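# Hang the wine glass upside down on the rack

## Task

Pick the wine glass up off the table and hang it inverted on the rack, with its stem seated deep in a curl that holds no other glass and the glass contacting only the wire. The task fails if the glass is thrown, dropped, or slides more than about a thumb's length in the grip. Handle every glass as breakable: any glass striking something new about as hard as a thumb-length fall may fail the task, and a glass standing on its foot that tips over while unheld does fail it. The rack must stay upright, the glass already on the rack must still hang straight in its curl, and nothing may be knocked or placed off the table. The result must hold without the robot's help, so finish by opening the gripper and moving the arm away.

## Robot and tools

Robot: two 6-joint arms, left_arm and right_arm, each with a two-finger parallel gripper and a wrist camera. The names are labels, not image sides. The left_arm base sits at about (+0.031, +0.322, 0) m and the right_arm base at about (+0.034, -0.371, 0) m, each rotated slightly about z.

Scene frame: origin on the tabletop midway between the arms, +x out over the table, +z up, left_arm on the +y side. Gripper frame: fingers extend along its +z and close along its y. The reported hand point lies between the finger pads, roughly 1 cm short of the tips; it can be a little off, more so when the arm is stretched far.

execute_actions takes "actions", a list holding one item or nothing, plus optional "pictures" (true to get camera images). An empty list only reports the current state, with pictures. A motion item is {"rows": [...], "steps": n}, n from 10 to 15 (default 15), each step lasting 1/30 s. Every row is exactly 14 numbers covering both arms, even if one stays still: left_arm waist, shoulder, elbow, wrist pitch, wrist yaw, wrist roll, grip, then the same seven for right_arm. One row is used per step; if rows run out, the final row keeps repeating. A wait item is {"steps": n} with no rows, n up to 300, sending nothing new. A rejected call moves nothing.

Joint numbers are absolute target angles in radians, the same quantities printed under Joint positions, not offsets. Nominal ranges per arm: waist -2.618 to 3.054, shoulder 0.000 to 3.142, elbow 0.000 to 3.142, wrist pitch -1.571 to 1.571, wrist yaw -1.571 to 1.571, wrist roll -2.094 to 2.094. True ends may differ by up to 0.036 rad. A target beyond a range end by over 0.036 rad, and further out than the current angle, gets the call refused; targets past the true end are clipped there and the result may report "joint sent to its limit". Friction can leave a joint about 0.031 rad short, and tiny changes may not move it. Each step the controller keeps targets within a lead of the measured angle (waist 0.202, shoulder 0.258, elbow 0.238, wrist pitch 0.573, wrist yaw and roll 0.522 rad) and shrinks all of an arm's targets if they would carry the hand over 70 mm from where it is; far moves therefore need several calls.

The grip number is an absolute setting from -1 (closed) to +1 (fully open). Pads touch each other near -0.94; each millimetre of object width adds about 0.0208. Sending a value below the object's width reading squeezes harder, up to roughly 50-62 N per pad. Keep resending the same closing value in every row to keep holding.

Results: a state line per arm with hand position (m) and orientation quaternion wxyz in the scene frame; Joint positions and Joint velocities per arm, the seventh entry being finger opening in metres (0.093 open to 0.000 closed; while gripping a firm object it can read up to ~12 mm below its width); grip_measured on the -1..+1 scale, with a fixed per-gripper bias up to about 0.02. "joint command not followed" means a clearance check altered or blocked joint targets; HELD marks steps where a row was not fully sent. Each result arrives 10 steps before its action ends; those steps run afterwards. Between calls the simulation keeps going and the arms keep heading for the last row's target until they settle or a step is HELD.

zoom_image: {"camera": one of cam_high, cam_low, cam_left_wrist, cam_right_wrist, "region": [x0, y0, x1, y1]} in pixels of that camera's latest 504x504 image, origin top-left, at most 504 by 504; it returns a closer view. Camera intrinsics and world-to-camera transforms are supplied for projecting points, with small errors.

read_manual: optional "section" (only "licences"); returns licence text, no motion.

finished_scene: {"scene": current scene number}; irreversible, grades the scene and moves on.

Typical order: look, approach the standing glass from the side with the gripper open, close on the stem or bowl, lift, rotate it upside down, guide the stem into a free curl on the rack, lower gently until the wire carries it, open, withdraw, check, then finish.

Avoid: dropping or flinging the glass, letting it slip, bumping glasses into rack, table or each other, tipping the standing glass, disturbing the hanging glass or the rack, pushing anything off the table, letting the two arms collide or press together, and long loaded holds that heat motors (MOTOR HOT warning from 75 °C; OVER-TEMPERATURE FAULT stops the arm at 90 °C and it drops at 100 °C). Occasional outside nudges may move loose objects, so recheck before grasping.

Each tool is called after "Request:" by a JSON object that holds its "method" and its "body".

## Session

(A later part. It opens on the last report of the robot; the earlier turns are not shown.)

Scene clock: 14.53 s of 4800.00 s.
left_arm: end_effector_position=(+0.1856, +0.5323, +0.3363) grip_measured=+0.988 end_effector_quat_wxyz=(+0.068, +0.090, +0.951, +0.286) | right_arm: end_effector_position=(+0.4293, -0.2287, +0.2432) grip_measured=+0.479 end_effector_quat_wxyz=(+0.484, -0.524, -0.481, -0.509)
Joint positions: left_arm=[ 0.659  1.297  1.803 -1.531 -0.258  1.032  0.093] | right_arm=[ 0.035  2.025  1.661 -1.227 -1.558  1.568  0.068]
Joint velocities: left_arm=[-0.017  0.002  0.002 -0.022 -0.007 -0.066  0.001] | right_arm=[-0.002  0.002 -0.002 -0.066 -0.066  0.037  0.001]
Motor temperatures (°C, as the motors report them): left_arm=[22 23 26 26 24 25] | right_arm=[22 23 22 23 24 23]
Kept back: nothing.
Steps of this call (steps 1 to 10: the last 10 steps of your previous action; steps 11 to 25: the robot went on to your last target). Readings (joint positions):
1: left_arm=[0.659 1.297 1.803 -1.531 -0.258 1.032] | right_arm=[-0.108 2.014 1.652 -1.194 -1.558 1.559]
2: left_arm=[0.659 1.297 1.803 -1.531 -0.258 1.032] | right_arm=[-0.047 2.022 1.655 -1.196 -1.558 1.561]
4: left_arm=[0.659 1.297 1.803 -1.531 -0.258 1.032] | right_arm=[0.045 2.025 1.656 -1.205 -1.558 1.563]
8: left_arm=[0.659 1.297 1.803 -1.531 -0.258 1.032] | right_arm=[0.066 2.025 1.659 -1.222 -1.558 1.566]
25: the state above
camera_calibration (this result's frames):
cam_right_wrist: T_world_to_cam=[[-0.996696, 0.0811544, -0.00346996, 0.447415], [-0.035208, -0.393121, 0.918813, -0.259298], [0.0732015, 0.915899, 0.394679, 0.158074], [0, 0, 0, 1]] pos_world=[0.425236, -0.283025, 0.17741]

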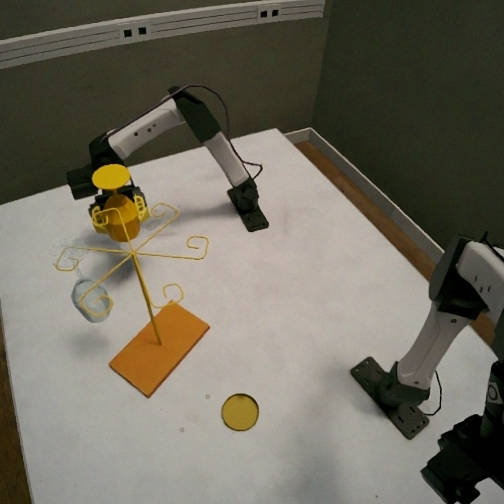

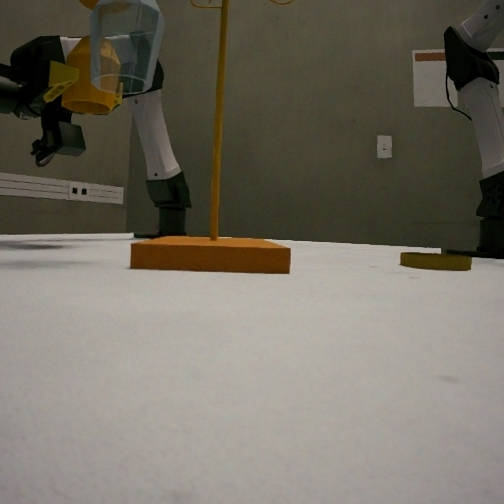

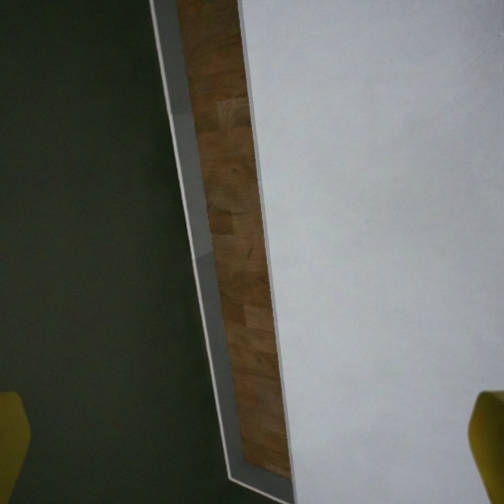

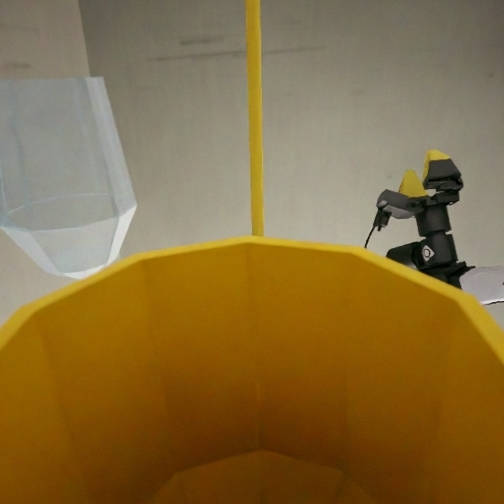

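Request:
{"method": "execute_actions", "body": {"actions": [{"rows":[[0.659,1.297,1.803,-1.531,-0.258,1.032,1,0.11,2.04,1.73,-1.26,-1.57,1.575,0.2]]}]}}

Request:
{"method": "execute_actions", "body": {"actions": [{"rows":[[0.659,1.297,1.803,-1.531,-0.258,1.032,1,0.18,2.08,1.8,-1.28,-1.57,1.575,0.2]]}]}}

Request:
{"method": "execute_actions", "body": {"actions": [{"rows":[[0.659,1.297,1.803,-1.531,-0.258,1.032,1,0.245,2.135,1.885,-1.31,-1.57,1.575,0.2]]}]}}

Request:
{"method": "execute_actions", "body": {"actions": [{"steps":15}], "pictures": true}}

Request:
{"method": "zoom_image", "body": {"camera": "cam_high", "region": [40, 170, 230, 360]}}

Scene clock: 15.33 s of 4800.00 s.
left_arm: end_effector_position=(+0.1856, +0.5323, +0.3363) grip_measured=+0.988 end_effector_quat_wxyz=(+0.068, +0.090, +0.951, +0.286) | right_arm: end_effector_position=(+0.4242, -0.2031, +0.2513) grip_measured=+0.479 end_effector_quat_wxyz=(+0.494, -0.503, -0.505, -0.499)
Joint positions: left_arm=[ 0.659  1.297  1.803 -1.531 -0.258  1.032  0.093] | right_arm=[ 0.101  2.035  1.707 -1.239 -1.556  1.568  0.068]
Joint velocities: left_arm=[ 0.002  0.002 -0.022 -0.037  0.007 -0.051  0.   ] | right_arm=[ 0.339  0.007  0.115  0.007 -0.037 -0.007  0.   ]
Motor temperatures (°C, as the motors report them): left_arm=[22 23 26 26 24 25] | right_arm=[22 23 23 23 24 23]
Steps of this call (steps 1 to 15: the robot went on to your last target; steps 16 to 19: nothing new was sent; steps 20 to 24: the first 5 steps of this action). Readings (joint positions):
20: left_arm=[0.659 1.297 1.803 -1.531 -0.258 1.032] | right_arm=[0.042 2.028 1.670 -1.235 -1.556 1.568]
21: left_arm=[0.659 1.297 1.803 -1.531 -0.258 1.032] | right_arm=[0.054 2.033 1.684 -1.238 -1.556 1.568]
23: left_arm=[0.659 1.297 1.803 -1.531 -0.258 1.032] | right_arm=[0.087 2.035 1.702 -1.238 -1.556 1.568]
24: the state above

Scene clock: 15.83 s of 4800.00 s.
left_arm: end_effector_position=(+0.1856, +0.5323, +0.3363) grip_measured=+0.988 end_effector_quat_wxyz=(+0.068, +0.090, +0.951, +0.286) | right_arm: end_effector_position=(+0.4212, -0.1758, +0.2554) grip_measured=+0.479 end_effector_quat_wxyz=(+0.508, -0.482, -0.525, -0.484)
Joint positions: left_arm=[ 0.659  1.297  1.803 -1.531 -0.258  1.032  0.093] | right_arm=[ 0.17   2.069  1.776 -1.261 -1.555  1.569  0.068]
Joint velocities: left_arm=[ 0.002 -0.002 -0.002  0.037  0.037  0.037 -0.001] | right_arm=[ 0.286  0.022  0.037 -0.022  0.022  0.022 -0.   ]
Motor temperatures (°C, as the motors report them): left_arm=[22 23 26 26 24 25] | right_arm=[22 23 23 23 24 23]
Steps of this call (steps 1 to 10: the last 10 steps of your previous action; steps 11 to 15: the first 5 steps of this action). Readings (joint positions):
11: left_arm=[0.659 1.297 1.803 -1.531 -0.258 1.032] | right_arm=[0.121 2.041 1.724 -1.258 -1.555 1.569]
12: left_arm=[0.659 1.297 1.803 -1.531 -0.258 1.032] | right_arm=[0.131 2.053 1.747 -1.261 -1.555 1.569]
14: left_arm=[0.659 1.297 1.803 -1.531 -0.258 1.032] | right_arm=[0.159 2.067 1.772 -1.261 -1.555 1.569]
15: the state above

Scene clock: 16.33 s of 4800.00 s.
left_arm: end_effector_position=(+0.1856, +0.5323, +0.3363) grip_measured=+0.988 end_effector_quat_wxyz=(+0.068, +0.090, +0.951, +0.286) | right_arm: end_effector_position=(+0.4207, -0.1496, +0.2562) grip_measured=+0.479 end_effector_quat_wxyz=(+0.522, -0.464, -0.542, -0.468)
Joint positions: left_arm=[ 0.659  1.297  1.803 -1.531 -0.258  1.032  0.093] | right_arm=[ 0.235  2.122  1.861 -1.287 -1.554  1.57   0.068]
Joint velocities: left_arm=[-0.007 -0.027 -0.022 -0.037 -0.066 -0.007 -0.   ] | right_arm=[ 0.3    0.115  0.056 -0.022 -0.022 -0.022 -0.001]
Motor temperatures (°C, as the motors report them): left_arm=[22 23 26 26 24 25] | right_arm=[22 23 23 23 24 23]
Steps of this call (steps 1 to 10: the last 10 steps of your previous action; steps 11 to 15: the first 5 steps of this action). Readings (joint positions):
11: left_arm=[0.659 1.297 1.803 -1.531 -0.258 1.032] | right_arm=[0.189 2.080 1.796 -1.282 -1.554 1.570]
12: left_arm=[0.659 1.297 1.803 -1.531 -0.258 1.032] | right_arm=[0.198 2.096 1.826 -1.286 -1.554 1.570]
14: left_arm=[0.659 1.297 1.803 -1.531 -0.258 1.032] | right_arm=[0.224 2.118 1.857 -1.286 -1.554 1.570]
15: the state above

Scene clock: 16.83 s of 4800.00 s.
left_arm: end_effector_position=(+0.1856, +0.5323, +0.3363) grip_measured=+0.988 end_effector_quat_wxyz=(+0.068, +0.090, +0.951, +0.286) | right_arm: end_effector_position=(+0.4176, -0.1443, +0.2542) grip_measured=+0.479 end_effector_quat_wxyz=(+0.529, -0.464, -0.541, -0.461)
Joint positions: left_arm=[ 0.659  1.297  1.803 -1.531 -0.258  1.032  0.093] | right_arm=[ 0.249  2.128  1.861 -1.297 -1.554  1.57   0.068]
Joint velocities: left_arm=[ 0.012  0.002  0.022 -0.037  0.007 -0.022  0.   ] | right_arm=[-0.017 -0.007 -0.012  0.037 -0.066 -0.066  0.001]
Motor temperatures (°C, as the motors report them): left_arm=[22 23 26 26 24 25] | right_arm=[22 23 23 23 24 23]
Kept back: nothing.
Steps of this call (steps 1 to 10: the last 10 steps of your previous action; steps 11 to 15: the robot went on to your last target). Readings (joint positions):
1: left_arm=[0.659 1.297 1.803 -1.531 -0.258 1.032] | right_arm=[0.243 2.125 1.861 -1.288 -1.554 1.570]
2: left_arm=[0.659 1.297 1.803 -1.531 -0.258 1.032] | right_arm=[0.247 2.126 1.861 -1.291 -1.554 1.570]
4: left_arm=[0.659 1.297 1.803 -1.531 -0.258 1.032] | right_arm=[0.249 2.128 1.861 -1.294 -1.554 1.570]
8: left_arm=[0.659 1.297 1.803 -1.531 -0.258 1.032] | right_arm=[0.249 2.128 1.861 -1.296 -1.554 1.570]
15: the state above
camera_calibration (this result's frames):
cam_right_wrist: T_world_to_cam=[[-0.990876, -0.131602, -0.029068, 0.40235], [0.0250769, -0.391944, 0.919647, -0.261844], [-0.13242, 0.910528, 0.391668, 0.163149], [0, 0, 0, 1]] pos_world=[0.426849, -0.19823, 0.188599]

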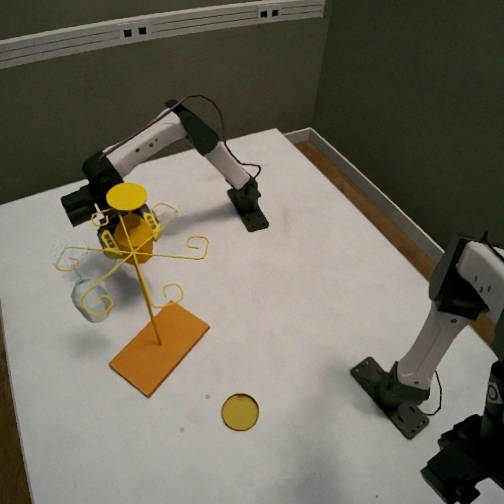

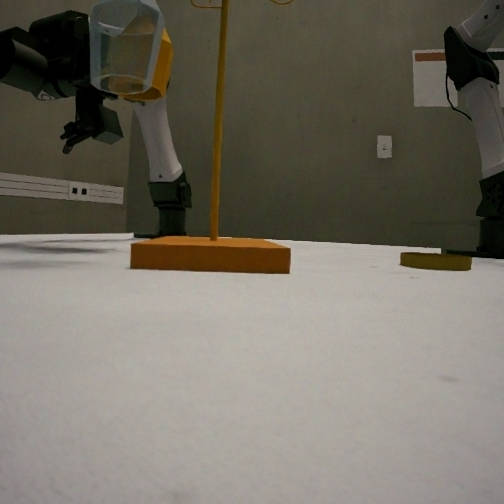

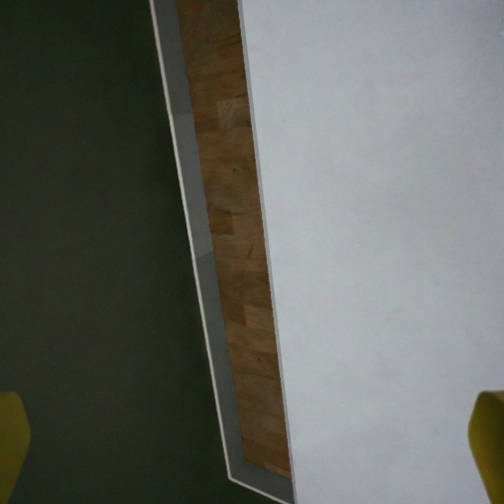

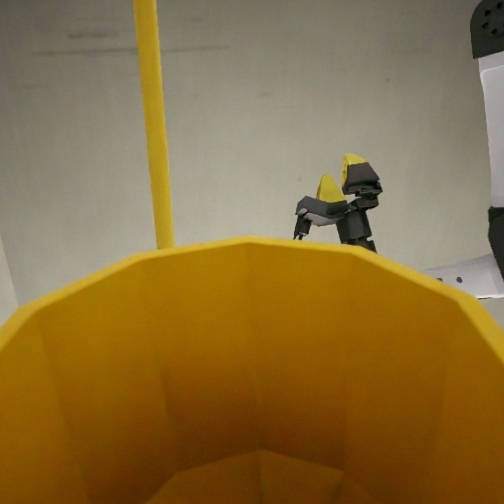

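Region (40, 170, 230, 360) of cam_high's 504x504 image, scaled by 2.653, with more detail than that image has.

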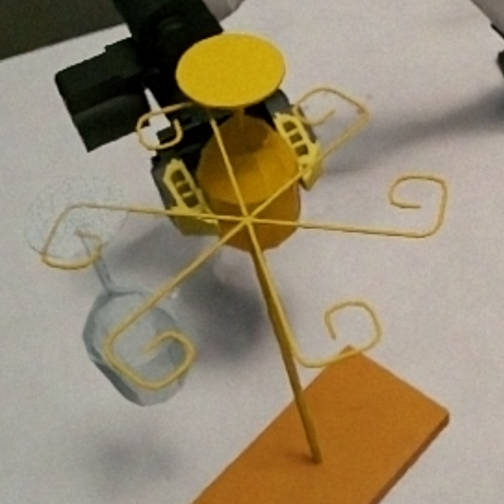

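Request:
{"method": "execute_actions", "body": {"actions": [{"rows":[[0.659,1.297,1.803,-1.531,-0.258,1.032,1,0.315,2.18,1.945,-1.33,-1.57,1.575,0.2]]}]}}

Request:
{"method": "execute_actions", "body": {"actions": [{"rows":[[0.659,1.297,1.803,-1.531,-0.258,1.032,1,0.38,2.2,1.96,-1.33,-1.57,1.575,0.2]]}]}}

Request:
{"method": "execute_actions", "body": {"actions": [{"steps":15}], "pictures": true}}

Request:
{"method": "zoom_image", "body": {"camera": "cam_high", "region": [40, 170, 230, 360]}}

Scene clock: 17.40 s of 4800.00 s.
left_arm: end_effector_position=(+0.1856, +0.5323, +0.3363) grip_measured=+0.988 end_effector_quat_wxyz=(+0.068, +0.090, +0.951, +0.286) | right_arm: end_effector_position=(+0.4138, -0.1215, +0.2535) grip_measured=+0.479 end_effector_quat_wxyz=(+0.540, -0.447, -0.555, -0.448)
Joint positions: left_arm=[ 0.659  1.297  1.803 -1.531 -0.258  1.032  0.093] | right_arm=[ 0.304  2.168  1.921 -1.31  -1.554  1.57   0.068]
Joint velocities: left_arm=[-0.002 -0.012  0.002  0.007 -0.051 -0.095  0.001] | right_arm=[ 0.335  0.076  0.012  0.022  0.007 -0.007 -0.001]
Motor temperatures (°C, as the motors report them): left_arm=[22 23 26 26 24 25] | right_arm=[22 23 23 23 24 23]
Steps of this call (steps 1 to 12: the robot went on to your last target; steps 13 to 17: the first 5 steps of this action). Readings (joint positions):
13: left_arm=[0.659 1.297 1.803 -1.531 -0.258 1.032] | right_arm=[0.254 2.136 1.875 -1.308 -1.553 1.570]
14: left_arm=[0.659 1.297 1.803 -1.531 -0.258 1.032] | right_arm=[0.264 2.148 1.897 -1.310 -1.554 1.570]
16: left_arm=[0.659 1.297 1.803 -1.531 -0.258 1.032] | right_arm=[0.291 2.164 1.919 -1.310 -1.554 1.570]
17: the state above

Scene clock: 17.90 s of 4800.00 s.
left_arm: end_effector_position=(+0.1856, +0.5323, +0.3363) grip_measured=+0.988 end_effector_quat_wxyz=(+0.068, +0.090, +0.951, +0.286) | right_arm: end_effector_position=(+0.4002, -0.0965, +0.2490) grip_measured=+0.479 end_effector_quat_wxyz=(+0.557, -0.433, -0.567, -0.426)
Joint positions: left_arm=[ 0.659  1.297  1.803 -1.531 -0.258  1.032  0.093] | right_arm=[ 0.369  2.189  1.937 -1.319 -1.554  1.57   0.068]
Joint velocities: left_arm=[-0.007 -0.017  0.002 -0.022 -0.081  0.066  0.   ] | right_arm=[ 0.291  0.061 -0.012 -0.037  0.007  0.022 -0.   ]
Motor temperatures (°C, as the motors report them): left_arm=[22 23 26 26 24 25] | right_arm=[22 24 23 23 24 23]
Steps of this call (steps 1 to 10: the last 10 steps of your previous action; steps 11 to 15: the first 5 steps of this action). Readings (joint positions):
11: left_arm=[0.659 1.297 1.803 -1.531 -0.258 1.032] | right_arm=[0.325 2.176 1.925 -1.319 -1.554 1.570]
12: left_arm=[0.659 1.297 1.803 -1.531 -0.258 1.032] | right_arm=[0.333 2.180 1.932 -1.319 -1.554 1.570]
14: left_arm=[0.659 1.297 1.803 -1.531 -0.258 1.032] | right_arm=[0.358 2.186 1.937 -1.319 -1.554 1.570]
15: the state above

Scene clock: 18.40 s of 4800.00 s.
left_arm: end_effector_position=(+0.1856, +0.5323, +0.3363) grip_measured=+0.988 end_effector_quat_wxyz=(+0.068, +0.090, +0.951, +0.286) | right_arm: end_effector_position=(+0.3965, -0.0909, +0.2476) grip_measured=+0.479 end_effector_quat_wxyz=(+0.561, -0.430, -0.569, -0.421)
Joint positions: left_arm=[ 0.659  1.297  1.803 -1.531 -0.258  1.032  0.093] | right_arm=[ 0.384  2.192  1.937 -1.319 -1.554  1.57   0.068]
Joint velocities: left_arm=[-0.007  0.002 -0.007  0.051 -0.066  0.095 -0.   ] | right_arm=[-0.012  0.012 -0.012 -0.037 -0.022 -0.051 -0.001]
Motor temperatures (°C, as the motors report them): left_arm=[22 23 26 26 24 25] | right_arm=[22 24 23 23 24 23]
Kept back: nothing.
Steps of this call (steps 1 to 10: the last 10 steps of your previous action; steps 11 to 15: the robot went on to your last target). Readings (joint positions):
1: left_arm=[0.659 1.297 1.803 -1.531 -0.258 1.032] | right_arm=[0.377 2.190 1.937 -1.319 -1.554 1.570]
2: left_arm=[0.659 1.297 1.803 -1.531 -0.258 1.032] | right_arm=[0.383 2.192 1.937 -1.319 -1.554 1.570]
4: left_arm=[0.659 1.297 1.803 -1.531 -0.258 1.032] | right_arm=[0.385 2.192 1.937 -1.319 -1.554 1.570]
8: left_arm=[0.659 1.297 1.803 -1.531 -0.258 1.032] | right_arm=[0.384 2.192 1.937 -1.319 -1.554 1.570]
15: the state above
camera_calibration (this result's frames):
cam_right_wrist: T_world_to_cam=[[-0.96428, -0.264247, -0.0183957, 0.362977], [0.087105, -0.381912, 0.920085, -0.258062], [-0.250155, 0.885617, 0.391287, 0.158811], [0, 0, 0, 1]] pos_world=[0.412217, -0.143287, 0.181976]

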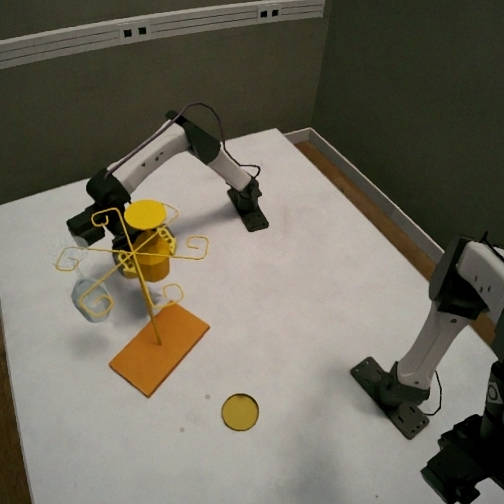

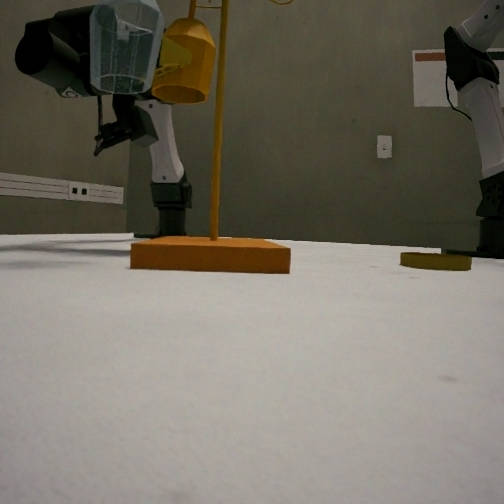

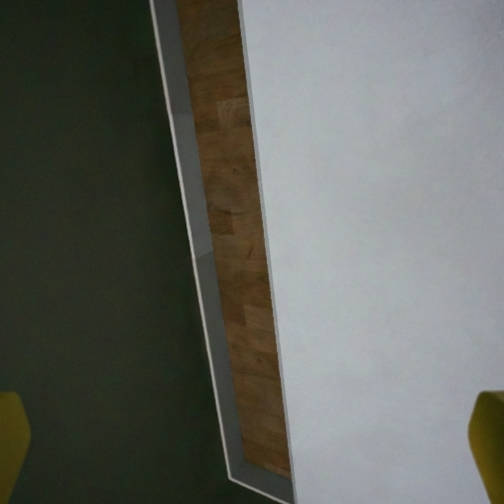

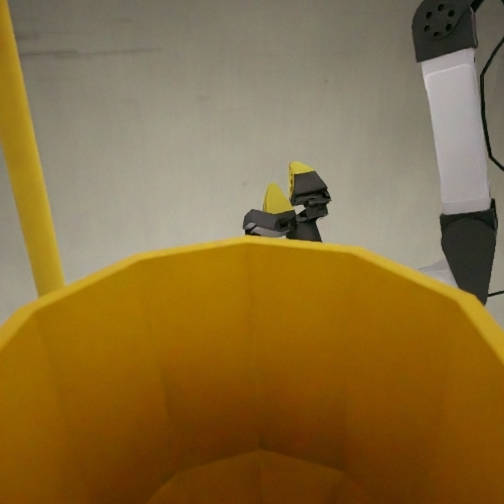

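Region (40, 170, 230, 360) of cam_high's 504x504 image, scaled by 2.653, with more detail than that image has.

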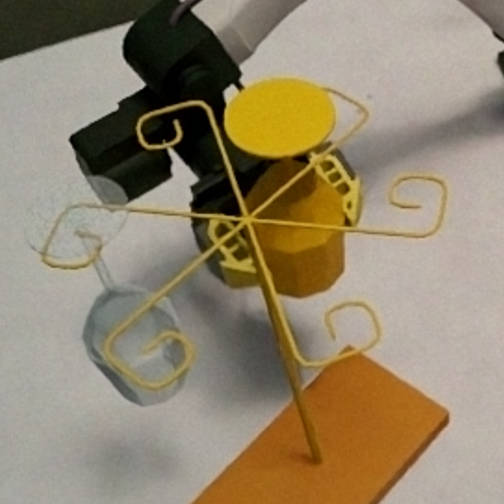

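Request:
{"method": "execute_actions", "body": {"actions": [{"rows":[[0.659,1.297,1.803,-1.531,-0.258,1.032,1,0.408,2.15,1.87,-1.3,-1.57,1.575,0.2]]}]}}

Request:
{"method": "execute_actions", "body": {"actions": [{"rows":[[0.659,1.297,1.803,-1.531,-0.258,1.032,1,0.408,2.08,1.77,-1.26,-1.57,1.575,0.2]]}]}}

Request:
{"method": "execute_actions", "body": {"actions": [{"rows":[[0.659,1.297,1.803,-1.531,-0.258,1.032,1,0.408,2.015,1.675,-1.23,-1.57,1.575,0.2]]}]}}

Request:
{"method": "execute_actions", "body": {"actions": [{"steps":15}], "pictures": true}}

Request:
{"method": "zoom_image", "body": {"camera": "cam_high", "region": [40, 170, 230, 360]}}

Scene clock: 19.30 s of 4800.00 s.
left_arm: end_effector_position=(+0.1856, +0.5323, +0.3363) grip_measured=+0.988 end_effector_quat_wxyz=(+0.068, +0.090, +0.951, +0.286) | right_arm: end_effector_position=(+0.3867, -0.0873, +0.2431) grip_measured=+0.479 end_effector_quat_wxyz=(+0.571, -0.432, -0.565, -0.410)
Joint positions: left_arm=[ 0.659  1.297  1.803 -1.531 -0.258  1.032  0.093] | right_arm=[ 0.399  2.175  1.887 -1.311 -1.559  1.573  0.068]
Joint velocities: left_arm=[-0.012 -0.012 -0.017  0.007 -0.022 -0.022  0.001] | right_arm=[ 0.095  0.017 -0.046  0.007 -0.066  0.007 -0.   ]
Motor temperatures (°C, as the motors report them): left_arm=[22 23 26 26 24 25] | right_arm=[22 24 23 23 24 23]
Steps of this call (steps 1 to 15: the robot went on to your last target; steps 16 to 22: nothing new was sent; steps 23 to 27: the first 5 steps of this action). Readings (joint positions):
23: left_arm=[0.659 1.297 1.803 -1.531 -0.258 1.032] | right_arm=[0.386 2.188 1.926 -1.313 -1.555 1.570]
24: left_arm=[0.659 1.297 1.803 -1.531 -0.258 1.032] | right_arm=[0.387 2.181 1.909 -1.311 -1.555 1.570]
26: left_arm=[0.659 1.297 1.803 -1.531 -0.258 1.032] | right_arm=[0.395 2.175 1.890 -1.311 -1.556 1.571]
27: the state above

Scene clock: 19.80 s of 4800.00 s.
left_arm: end_effector_position=(+0.1856, +0.5323, +0.3363) grip_measured=+0.988 end_effector_quat_wxyz=(+0.068, +0.090, +0.951, +0.286) | right_arm: end_effector_position=(+0.3699, -0.0908, +0.2461) grip_measured=+0.479 end_effector_quat_wxyz=(+0.579, -0.436, -0.558, -0.404)
Joint positions: left_arm=[ 0.659  1.297  1.803 -1.531 -0.258  1.032  0.093] | right_arm=[ 0.402  2.107  1.787 -1.291 -1.568  1.584  0.068]
Joint velocities: left_arm=[ 0.007 -0.012  0.022  0.022  0.022 -0.022 -0.001] | right_arm=[-0.007 -0.178 -0.061  0.095 -0.022 -0.051  0.001]
Motor temperatures (°C, as the motors report them): left_arm=[22 23 26 26 24 25] | right_arm=[22 24 23 23 24 23]
Steps of this call (steps 1 to 10: the last 10 steps of your previous action; steps 11 to 15: the first 5 steps of this action). Readings (joint positions):
11: left_arm=[0.659 1.297 1.803 -1.531 -0.258 1.032] | right_arm=[0.402 2.162 1.863 -1.296 -1.567 1.581]
12: left_arm=[0.659 1.297 1.803 -1.531 -0.258 1.032] | right_arm=[0.402 2.142 1.829 -1.293 -1.570 1.584]
14: left_arm=[0.659 1.297 1.803 -1.531 -0.258 1.032] | right_arm=[0.402 2.114 1.793 -1.292 -1.569 1.584]
15: the state above

Scene clock: 20.30 s of 4800.00 s.
left_arm: end_effector_position=(+0.1856, +0.5323, +0.3363) grip_measured=+0.988 end_effector_quat_wxyz=(+0.068, +0.090, +0.951, +0.286) | right_arm: end_effector_position=(+0.3547, -0.0953, +0.2471) grip_measured=+0.479 end_effector_quat_wxyz=(+0.580, -0.436, -0.558, -0.403)
Joint positions: left_arm=[ 0.659  1.297  1.803 -1.531 -0.258  1.032  0.093] | right_arm=[ 0.403  2.041  1.693 -1.261 -1.567  1.588  0.068]
Joint velocities: left_arm=[-0.012 -0.007  0.007  0.022 -0.037  0.007  0.001] | right_arm=[-0.007 -0.1   -0.11   0.081  0.007 -0.051  0.001]
Motor temperatures (°C, as the motors report them): left_arm=[22 23 26 27 24 25] | right_arm=[22 24 23 23 24 23]
Steps of this call (steps 1 to 10: the last 10 steps of your previous action; steps 11 to 15: the first 5 steps of this action). Readings (joint positions):
11: left_arm=[0.659 1.297 1.803 -1.531 -0.258 1.032] | right_arm=[0.402 2.088 1.766 -1.265 -1.569 1.587]
12: left_arm=[0.659 1.297 1.803 -1.531 -0.258 1.032] | right_arm=[0.402 2.071 1.734 -1.261 -1.570 1.588]
14: left_arm=[0.659 1.297 1.803 -1.531 -0.258 1.032] | right_arm=[0.403 2.046 1.698 -1.261 -1.569 1.588]
15: the state above

Scene clock: 20.80 s of 4800.00 s.
left_arm: end_effector_position=(+0.1856, +0.5323, +0.3363) grip_measured=+0.988 end_effector_quat_wxyz=(+0.068, +0.090, +0.951, +0.286) | right_arm: end_effector_position=(+0.3550, -0.0953, +0.2475) grip_measured=+0.479 end_effector_quat_wxyz=(+0.576, -0.433, -0.561, -0.407)
Joint positions: left_arm=[ 0.659  1.297  1.803 -1.531 -0.258  1.032  0.093] | right_arm=[ 0.403  2.038  1.691 -1.249 -1.566  1.588  0.068]
Joint velocities: left_arm=[-0.002 -0.002 -0.007 -0.022 -0.007 -0.037  0.   ] | right_arm=[ 0.002 -0.007 -0.007  0.022 -0.051  0.022  0.   ]
Motor temperatures (°C, as the motors report them): left_arm=[22 23 26 27 24 25] | right_arm=[22 25 23 23 24 23]
Kept back: nothing.
Steps of this call (steps 1 to 10: the last 10 steps of your previous action; steps 11 to 15: the robot went on to your last target). Readings (joint positions):
1: left_arm=[0.659 1.297 1.803 -1.531 -0.258 1.032] | right_arm=[0.403 2.039 1.691 -1.259 -1.566 1.588]
2: left_arm=[0.659 1.297 1.803 -1.531 -0.258 1.032] | right_arm=[0.403 2.038 1.691 -1.257 -1.566 1.588]
4: left_arm=[0.659 1.297 1.803 -1.531 -0.258 1.032] | right_arm=[0.403 2.038 1.691 -1.253 -1.566 1.588]
8: left_arm=[0.659 1.297 1.803 -1.531 -0.258 1.032] | right_arm=[0.403 2.038 1.691 -1.251 -1.566 1.588]
15: the state above
camera_calibration (this result's frames):
cam_right_wrist: T_world_to_cam=[[-0.959213, -0.281871, 0.0214333, 0.308501], [0.132186, -0.380225, 0.915399, -0.270718], [-0.249875, 0.880896, 0.401977, 0.149197], [0, 0, 0, 1]] pos_world=[0.368984, -0.147404, 0.181229]

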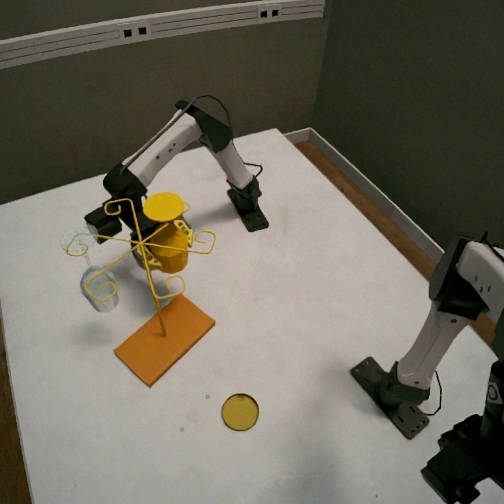

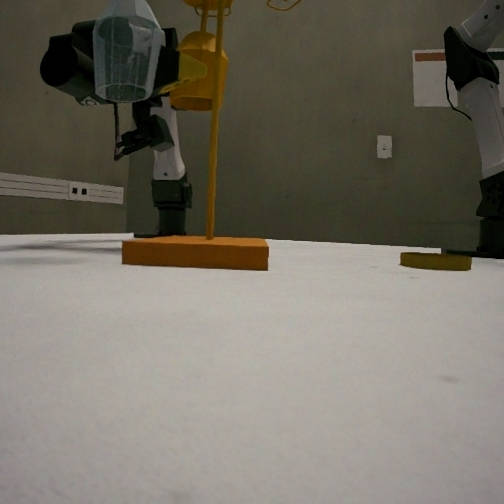

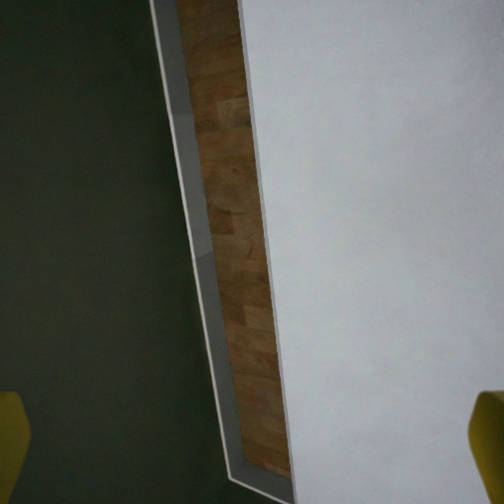

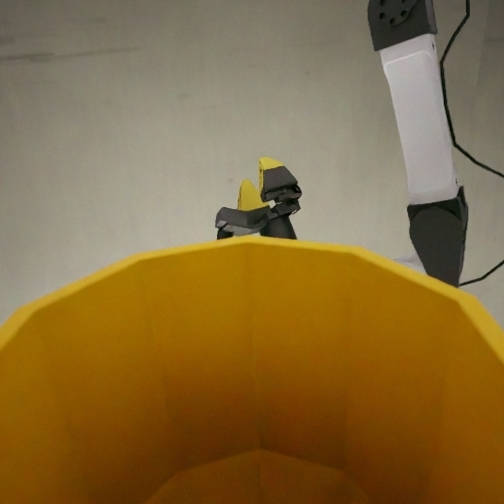

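Region (40, 170, 230, 360) of cam_high's 504x504 image, scaled by 2.653, with more detail than that image has.

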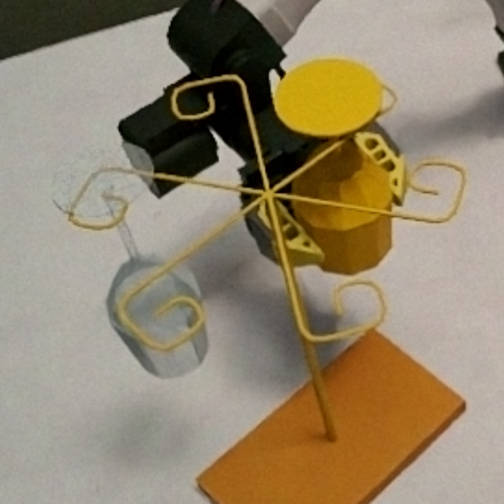

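Request:
{"method": "execute_actions", "body": {"actions": [{"rows":[[0.659,1.297,1.803,-1.531,-0.258,1.032,1,0.44,2.06,1.74,-1.24,-1.57,1.56,0.2]]}]}}

Request:
{"method": "execute_actions", "body": {"actions": [{"rows":[[0.659,1.297,1.803,-1.531,-0.258,1.032,1,0.44,1.97,1.62,-1.2,-1.57,1.56,0.2]]}]}}

Request:
{"method": "execute_actions", "body": {"actions": [{"steps":15}], "pictures": true}}

Request:
{"method": "zoom_image", "body": {"camera": "cam_high", "region": [40, 170, 230, 360]}}

Scene clock: 21.50 s of 4800.00 s.
left_arm: end_effector_position=(+0.1856, +0.5323, +0.3363) grip_measured=+0.988 end_effector_quat_wxyz=(+0.068, +0.090, +0.951, +0.286) | right_arm: end_effector_position=(+0.3511, -0.0850, +0.2493) grip_measured=+0.479 end_effector_quat_wxyz=(+0.576, -0.417, -0.573, -0.406)
Joint positions: left_arm=[ 0.659  1.297  1.803 -1.531 -0.258  1.032  0.093] | right_arm=[ 0.431  2.05   1.716 -1.248 -1.565  1.575  0.068]
Joint velocities: left_arm=[-0.012 -0.007 -0.007  0.007  0.051 -0.051 -0.002] | right_arm=[ 0.159 -0.002  0.022 -0.007 -0.037 -0.051 -0.001]
Motor temperatures (°C, as the motors report them): left_arm=[22 23 26 27 24 25] | right_arm=[22 25 23 23 24 23]
Steps of this call (steps 1 to 15: the robot went on to your last target; step 16: nothing new was sent; steps 17 to 21: the first 5 steps of this action). Readings (joint positions):
17: left_arm=[0.659 1.297 1.803 -1.531 -0.258 1.032] | right_arm=[0.405 2.040 1.696 -1.250 -1.565 1.586]
18: left_arm=[0.659 1.297 1.803 -1.531 -0.258 1.032] | right_arm=[0.411 2.045 1.704 -1.249 -1.565 1.583]
20: left_arm=[0.659 1.297 1.803 -1.531 -0.258 1.032] | right_arm=[0.425 2.049 1.715 -1.248 -1.565 1.577]
21: the state above

Scene clock: 22.00 s of 4800.00 s.
left_arm: end_effector_position=(+0.1856, +0.5323, +0.3363) grip_measured=+0.988 end_effector_quat_wxyz=(+0.068, +0.090, +0.951, +0.286) | right_arm: end_effector_position=(+0.3358, -0.0873, +0.2485) grip_measured=+0.479 end_effector_quat_wxyz=(+0.577, -0.415, -0.576, -0.404)
Joint positions: left_arm=[ 0.659  1.297  1.803 -1.531 -0.258  1.032  0.093] | right_arm=[ 0.438  1.996  1.635 -1.226 -1.563  1.567  0.068]
Joint velocities: left_arm=[-0.002 -0.022 -0.002 -0.037  0.051  0.037 -0.001] | right_arm=[ 0.007 -0.115 -0.066  0.037 -0.066 -0.051 -0.   ]
Motor temperatures (°C, as the motors report them): left_arm=[22 23 26 27 24 25] | right_arm=[22 25 23 23 24 23]
Steps of this call (steps 1 to 10: the last 10 steps of your previous action; steps 11 to 15: the first 5 steps of this action). Readings (joint positions):
11: left_arm=[0.659 1.297 1.803 -1.531 -0.258 1.032] | right_arm=[0.438 2.039 1.700 -1.233 -1.566 1.568]
12: left_arm=[0.659 1.297 1.803 -1.531 -0.258 1.032] | right_arm=[0.438 2.023 1.671 -1.227 -1.564 1.567]
14: left_arm=[0.659 1.297 1.803 -1.531 -0.258 1.032] | right_arm=[0.438 2.001 1.639 -1.227 -1.563 1.567]
15: the state above

Scene clock: 22.50 s of 4800.00 s.
left_arm: end_effector_position=(+0.1856, +0.5323, +0.3363) grip_measured=+0.988 end_effector_quat_wxyz=(+0.068, +0.090, +0.951, +0.286) | right_arm: end_effector_position=(+0.3359, -0.0872, +0.2502) grip_measured=+0.479 end_effector_quat_wxyz=(+0.573, -0.410, -0.579, -0.409)
Joint positions: left_arm=[ 0.659  1.297  1.803 -1.531 -0.258  1.032  0.093] | right_arm=[ 0.438  1.99   1.635 -1.215 -1.563  1.567  0.068]
Joint velocities: left_arm=[ 0.012  0.012  0.002 -0.007 -0.037  0.022 -0.   ] | right_arm=[-0.002 -0.012 -0.012 -0.007  0.051 -0.022 -0.   ]
Motor temperatures (°C, as the motors report them): left_arm=[22 23 26 27 24 25] | right_arm=[22 25 23 23 24 23]
Kept back: nothing.
Steps of this call (steps 1 to 10: the last 10 steps of your previous action; steps 11 to 15: the robot went on to your last target). Readings (joint positions):
1: left_arm=[0.659 1.297 1.803 -1.531 -0.258 1.032] | right_arm=[0.438 1.993 1.635 -1.225 -1.563 1.567]
2: left_arm=[0.659 1.297 1.803 -1.531 -0.258 1.032] | right_arm=[0.438 1.991 1.635 -1.223 -1.563 1.567]
4: left_arm=[0.659 1.297 1.803 -1.531 -0.258 1.032] | right_arm=[0.438 1.990 1.635 -1.220 -1.563 1.567]
8: left_arm=[0.659 1.297 1.803 -1.531 -0.258 1.032] | right_arm=[0.438 1.990 1.635 -1.216 -1.563 1.567]
15: the state above
camera_calibration (this result's frames):
cam_right_wrist: T_world_to_cam=[[-0.948474, -0.315855, -0.0251387, 0.297473], [0.104472, -0.386644, 0.916292, -0.259139], [-0.299136, 0.866454, 0.39972, 0.152096], [0, 0, 0, 1]] pos_world=[0.354715, -0.13802, 0.184129]

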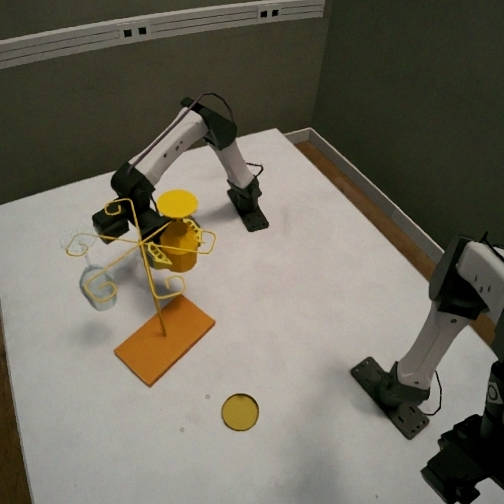

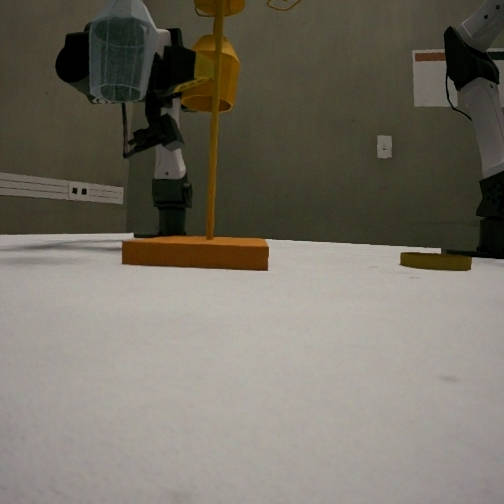

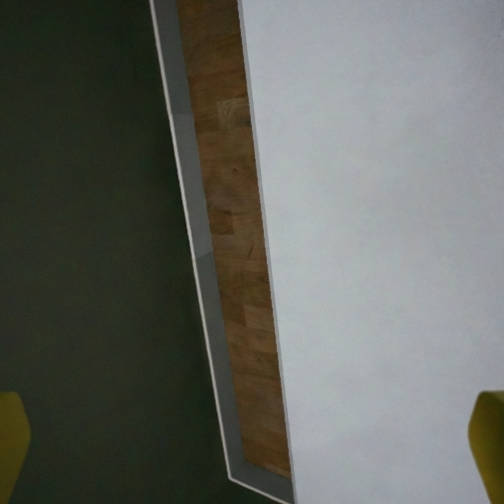

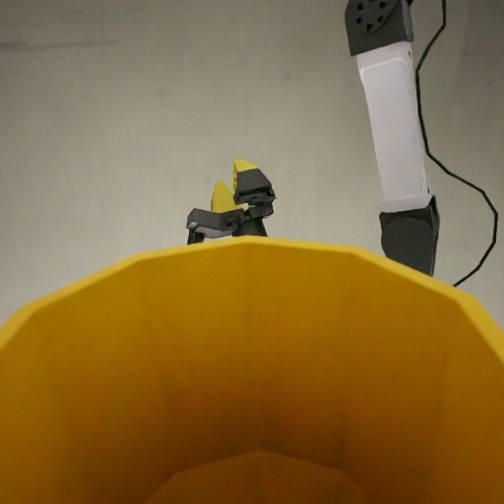

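Region (40, 170, 230, 360) of cam_high's 504x504 image, scaled by 2.653, with more detail than that image has.

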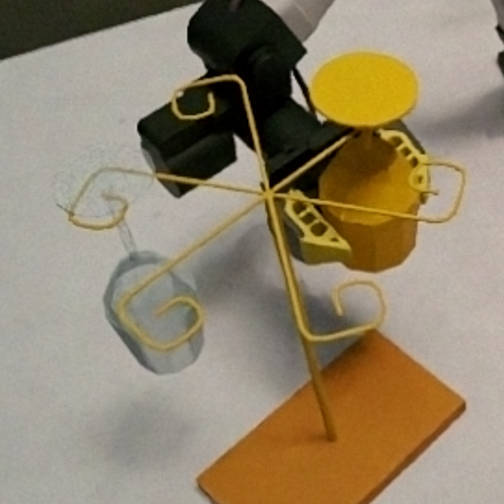

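Request:
{"method": "execute_actions", "body": {"actions": [{"rows":[[0.659,1.297,1.803,-1.531,-0.258,1.032,1,0.415,1.915,1.54,-1.17,-1.57,1.56,0.2]]}]}}

Request:
{"method": "execute_actions", "body": {"actions": [{"rows":[[0.659,1.297,1.803,-1.531,-0.258,1.032,1,0.37,1.915,1.54,-1.17,-1.57,1.56,0.2]]}]}}

Request:
{"method": "execute_actions", "body": {"actions": [{"steps":15}], "pictures": true}}

Request:
{"method": "zoom_image", "body": {"camera": "cam_low", "region": [160, 0, 280, 60]}}

Scene clock: 23.13 s of 4800.00 s.
left_arm: end_effector_position=(+0.1856, +0.5323, +0.3363) grip_measured=+0.988 end_effector_quat_wxyz=(+0.068, +0.090, +0.951, +0.286) | right_arm: end_effector_position=(+0.3270, -0.0962, +0.2479) grip_measured=+0.479 end_effector_quat_wxyz=(+0.571, -0.417, -0.575, -0.411)
Joint positions: left_arm=[ 0.659  1.297  1.803 -1.531 -0.258  1.032  0.093] | right_arm=[ 0.423  1.94   1.555 -1.194 -1.562  1.567  0.068]
Joint velocities: left_arm=[-0.002 -0.027  0.002 -0.022 -0.051 -0.051 -0.001] | right_arm=[-0.071 -0.09  -0.085 -0.037 -0.066  0.022 -0.001]
Motor temperatures (°C, as the motors report them): left_arm=[22 23 26 27 24 25] | right_arm=[22 25 23 23 24 23]
Steps of this call (steps 1 to 14: the robot went on to your last target; steps 15 to 19: the first 5 steps of this action). Readings (joint positions):
15: left_arm=[0.659 1.297 1.803 -1.531 -0.258 1.032] | right_arm=[0.436 1.981 1.618 -1.199 -1.564 1.567]
16: left_arm=[0.659 1.297 1.803 -1.531 -0.258 1.032] | right_arm=[0.433 1.965 1.590 -1.194 -1.563 1.567]
18: left_arm=[0.659 1.297 1.803 -1.531 -0.258 1.032] | right_arm=[0.425 1.944 1.559 -1.194 -1.562 1.567]
19: the state above

Scene clock: 23.63 s of 4800.00 s.
left_arm: end_effector_position=(+0.1856, +0.5323, +0.3363) grip_measured=+0.988 end_effector_quat_wxyz=(+0.068, +0.090, +0.951, +0.286) | right_arm: end_effector_position=(+0.3394, -0.1099, +0.2491) grip_measured=+0.479 end_effector_quat_wxyz=(+0.559, -0.426, -0.568, -0.428)
Joint positions: left_arm=[ 0.659  1.297  1.803 -1.531 -0.258  1.032  0.093] | right_arm=[ 0.377  1.936  1.555 -1.184 -1.562  1.567  0.068]
Joint velocities: left_arm=[-0.022  0.007  0.002 -0.066  0.007  0.037  0.   ] | right_arm=[-0.212 -0.002  0.002  0.022  0.007  0.037  0.   ]
Motor temperatures (°C, as the motors report them): left_arm=[22 23 26 27 24 25] | right_arm=[22 25 23 23 24 23]
Steps of this call (steps 1 to 10: the last 10 steps of your previous action; steps 11 to 15: the first 5 steps of this action). Readings (joint positions):
11: left_arm=[0.659 1.297 1.803 -1.531 -0.258 1.032] | right_arm=[0.416 1.936 1.555 -1.185 -1.562 1.567]
12: left_arm=[0.659 1.297 1.803 -1.531 -0.258 1.032] | right_arm=[0.408 1.936 1.555 -1.185 -1.562 1.567]
14: left_arm=[0.659 1.297 1.803 -1.531 -0.258 1.032] | right_arm=[0.386 1.936 1.555 -1.185 -1.562 1.567]
15: the state above

Scene clock: 24.13 s of 4800.00 s.
left_arm: end_effector_position=(+0.1856, +0.5323, +0.3363) grip_measured=+0.988 end_effector_quat_wxyz=(+0.068, +0.090, +0.951, +0.286) | right_arm: end_effector_position=(+0.3415, -0.1122, +0.2491) grip_measured=+0.479 end_effector_quat_wxyz=(+0.557, -0.428, -0.567, -0.430)
Joint positions: left_arm=[ 0.659  1.297  1.803 -1.531 -0.258  1.032  0.093] | right_arm=[ 0.37   1.936  1.555 -1.183 -1.562  1.567  0.068]
Joint velocities: left_arm=[-0.002  0.002 -0.007 -0.022  0.007 -0.022 -0.   ] | right_arm=[-0.017 -0.012  0.017 -0.095  0.007 -0.022  0.001]
Motor temperatures (°C, as the motors report them): left_arm=[22 23 26 27 24 25] | right_arm=[22 26 23 23 24 23]
Kept back: nothing.
Steps of this call (steps 1 to 10: the last 10 steps of your previous action; steps 11 to 15: the robot went on to your last target). Readings (joint positions):
1: left_arm=[0.659 1.297 1.803 -1.531 -0.258 1.032] | right_arm=[0.372 1.936 1.555 -1.184 -1.562 1.567]
2: left_arm=[0.659 1.297 1.803 -1.531 -0.258 1.032] | right_arm=[0.370 1.936 1.555 -1.183 -1.562 1.567]
4: left_arm=[0.659 1.297 1.803 -1.531 -0.258 1.032] | right_arm=[0.370 1.936 1.555 -1.183 -1.562 1.567]
8: left_arm=[0.659 1.297 1.803 -1.531 -0.258 1.032] | right_arm=[0.370 1.936 1.555 -1.183 -1.562 1.567]
15: the state above
All arms were judged still, so your last target was given up. Only a new action makes them travel on or press farther. Fingers that are still opening or closing keep moving.
camera_calibration (this result's frames):
cam_right_wrist: T_world_to_cam=[[-0.967738, -0.250014, -0.0312495, 0.310319], [0.0721192, -0.393697, 0.916407, -0.258092], [-0.241417, 0.884588, 0.399026, 0.158347], [0, 0, 0, 1]] pos_world=[0.357148, -0.164098, 0.18303]

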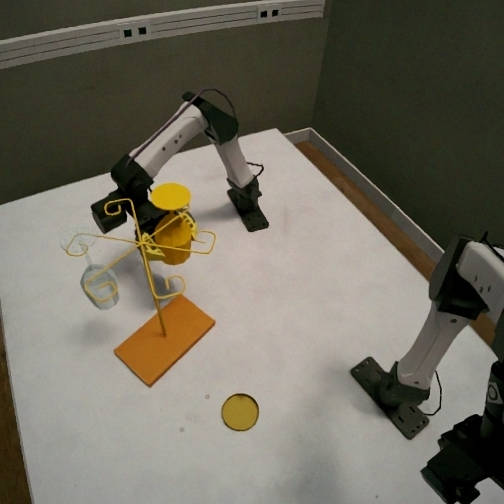

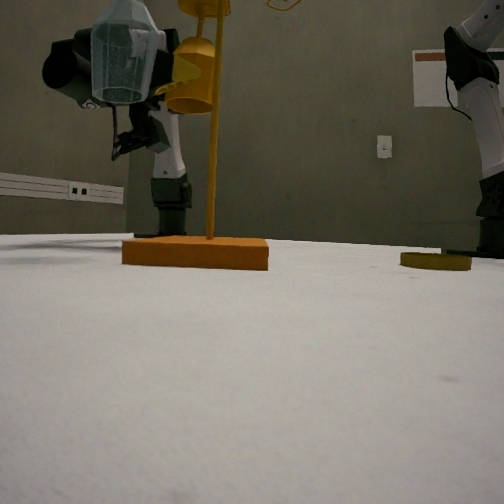

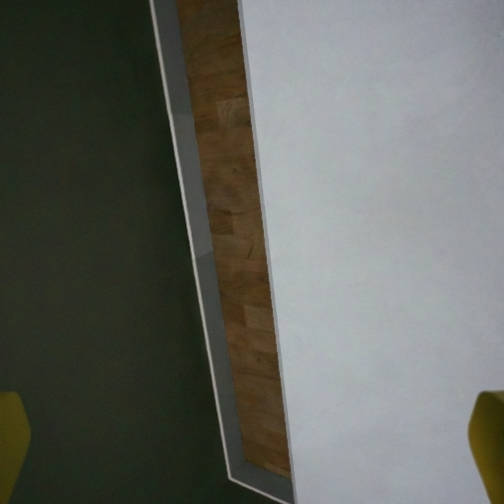

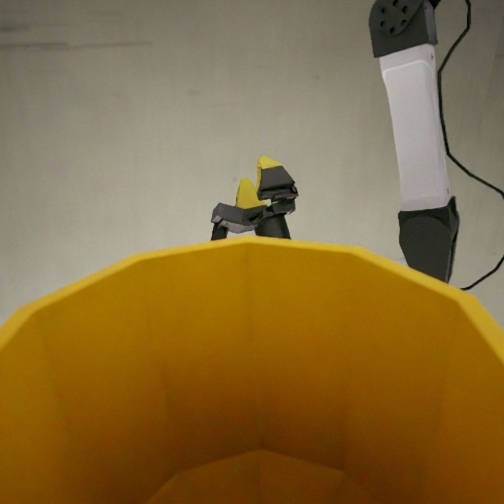

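Region (160, 0, 280, 60) of cam_low's 504x504 image, scaled by 4.200, with more detail than that image has.

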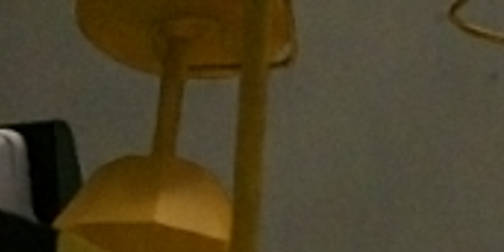

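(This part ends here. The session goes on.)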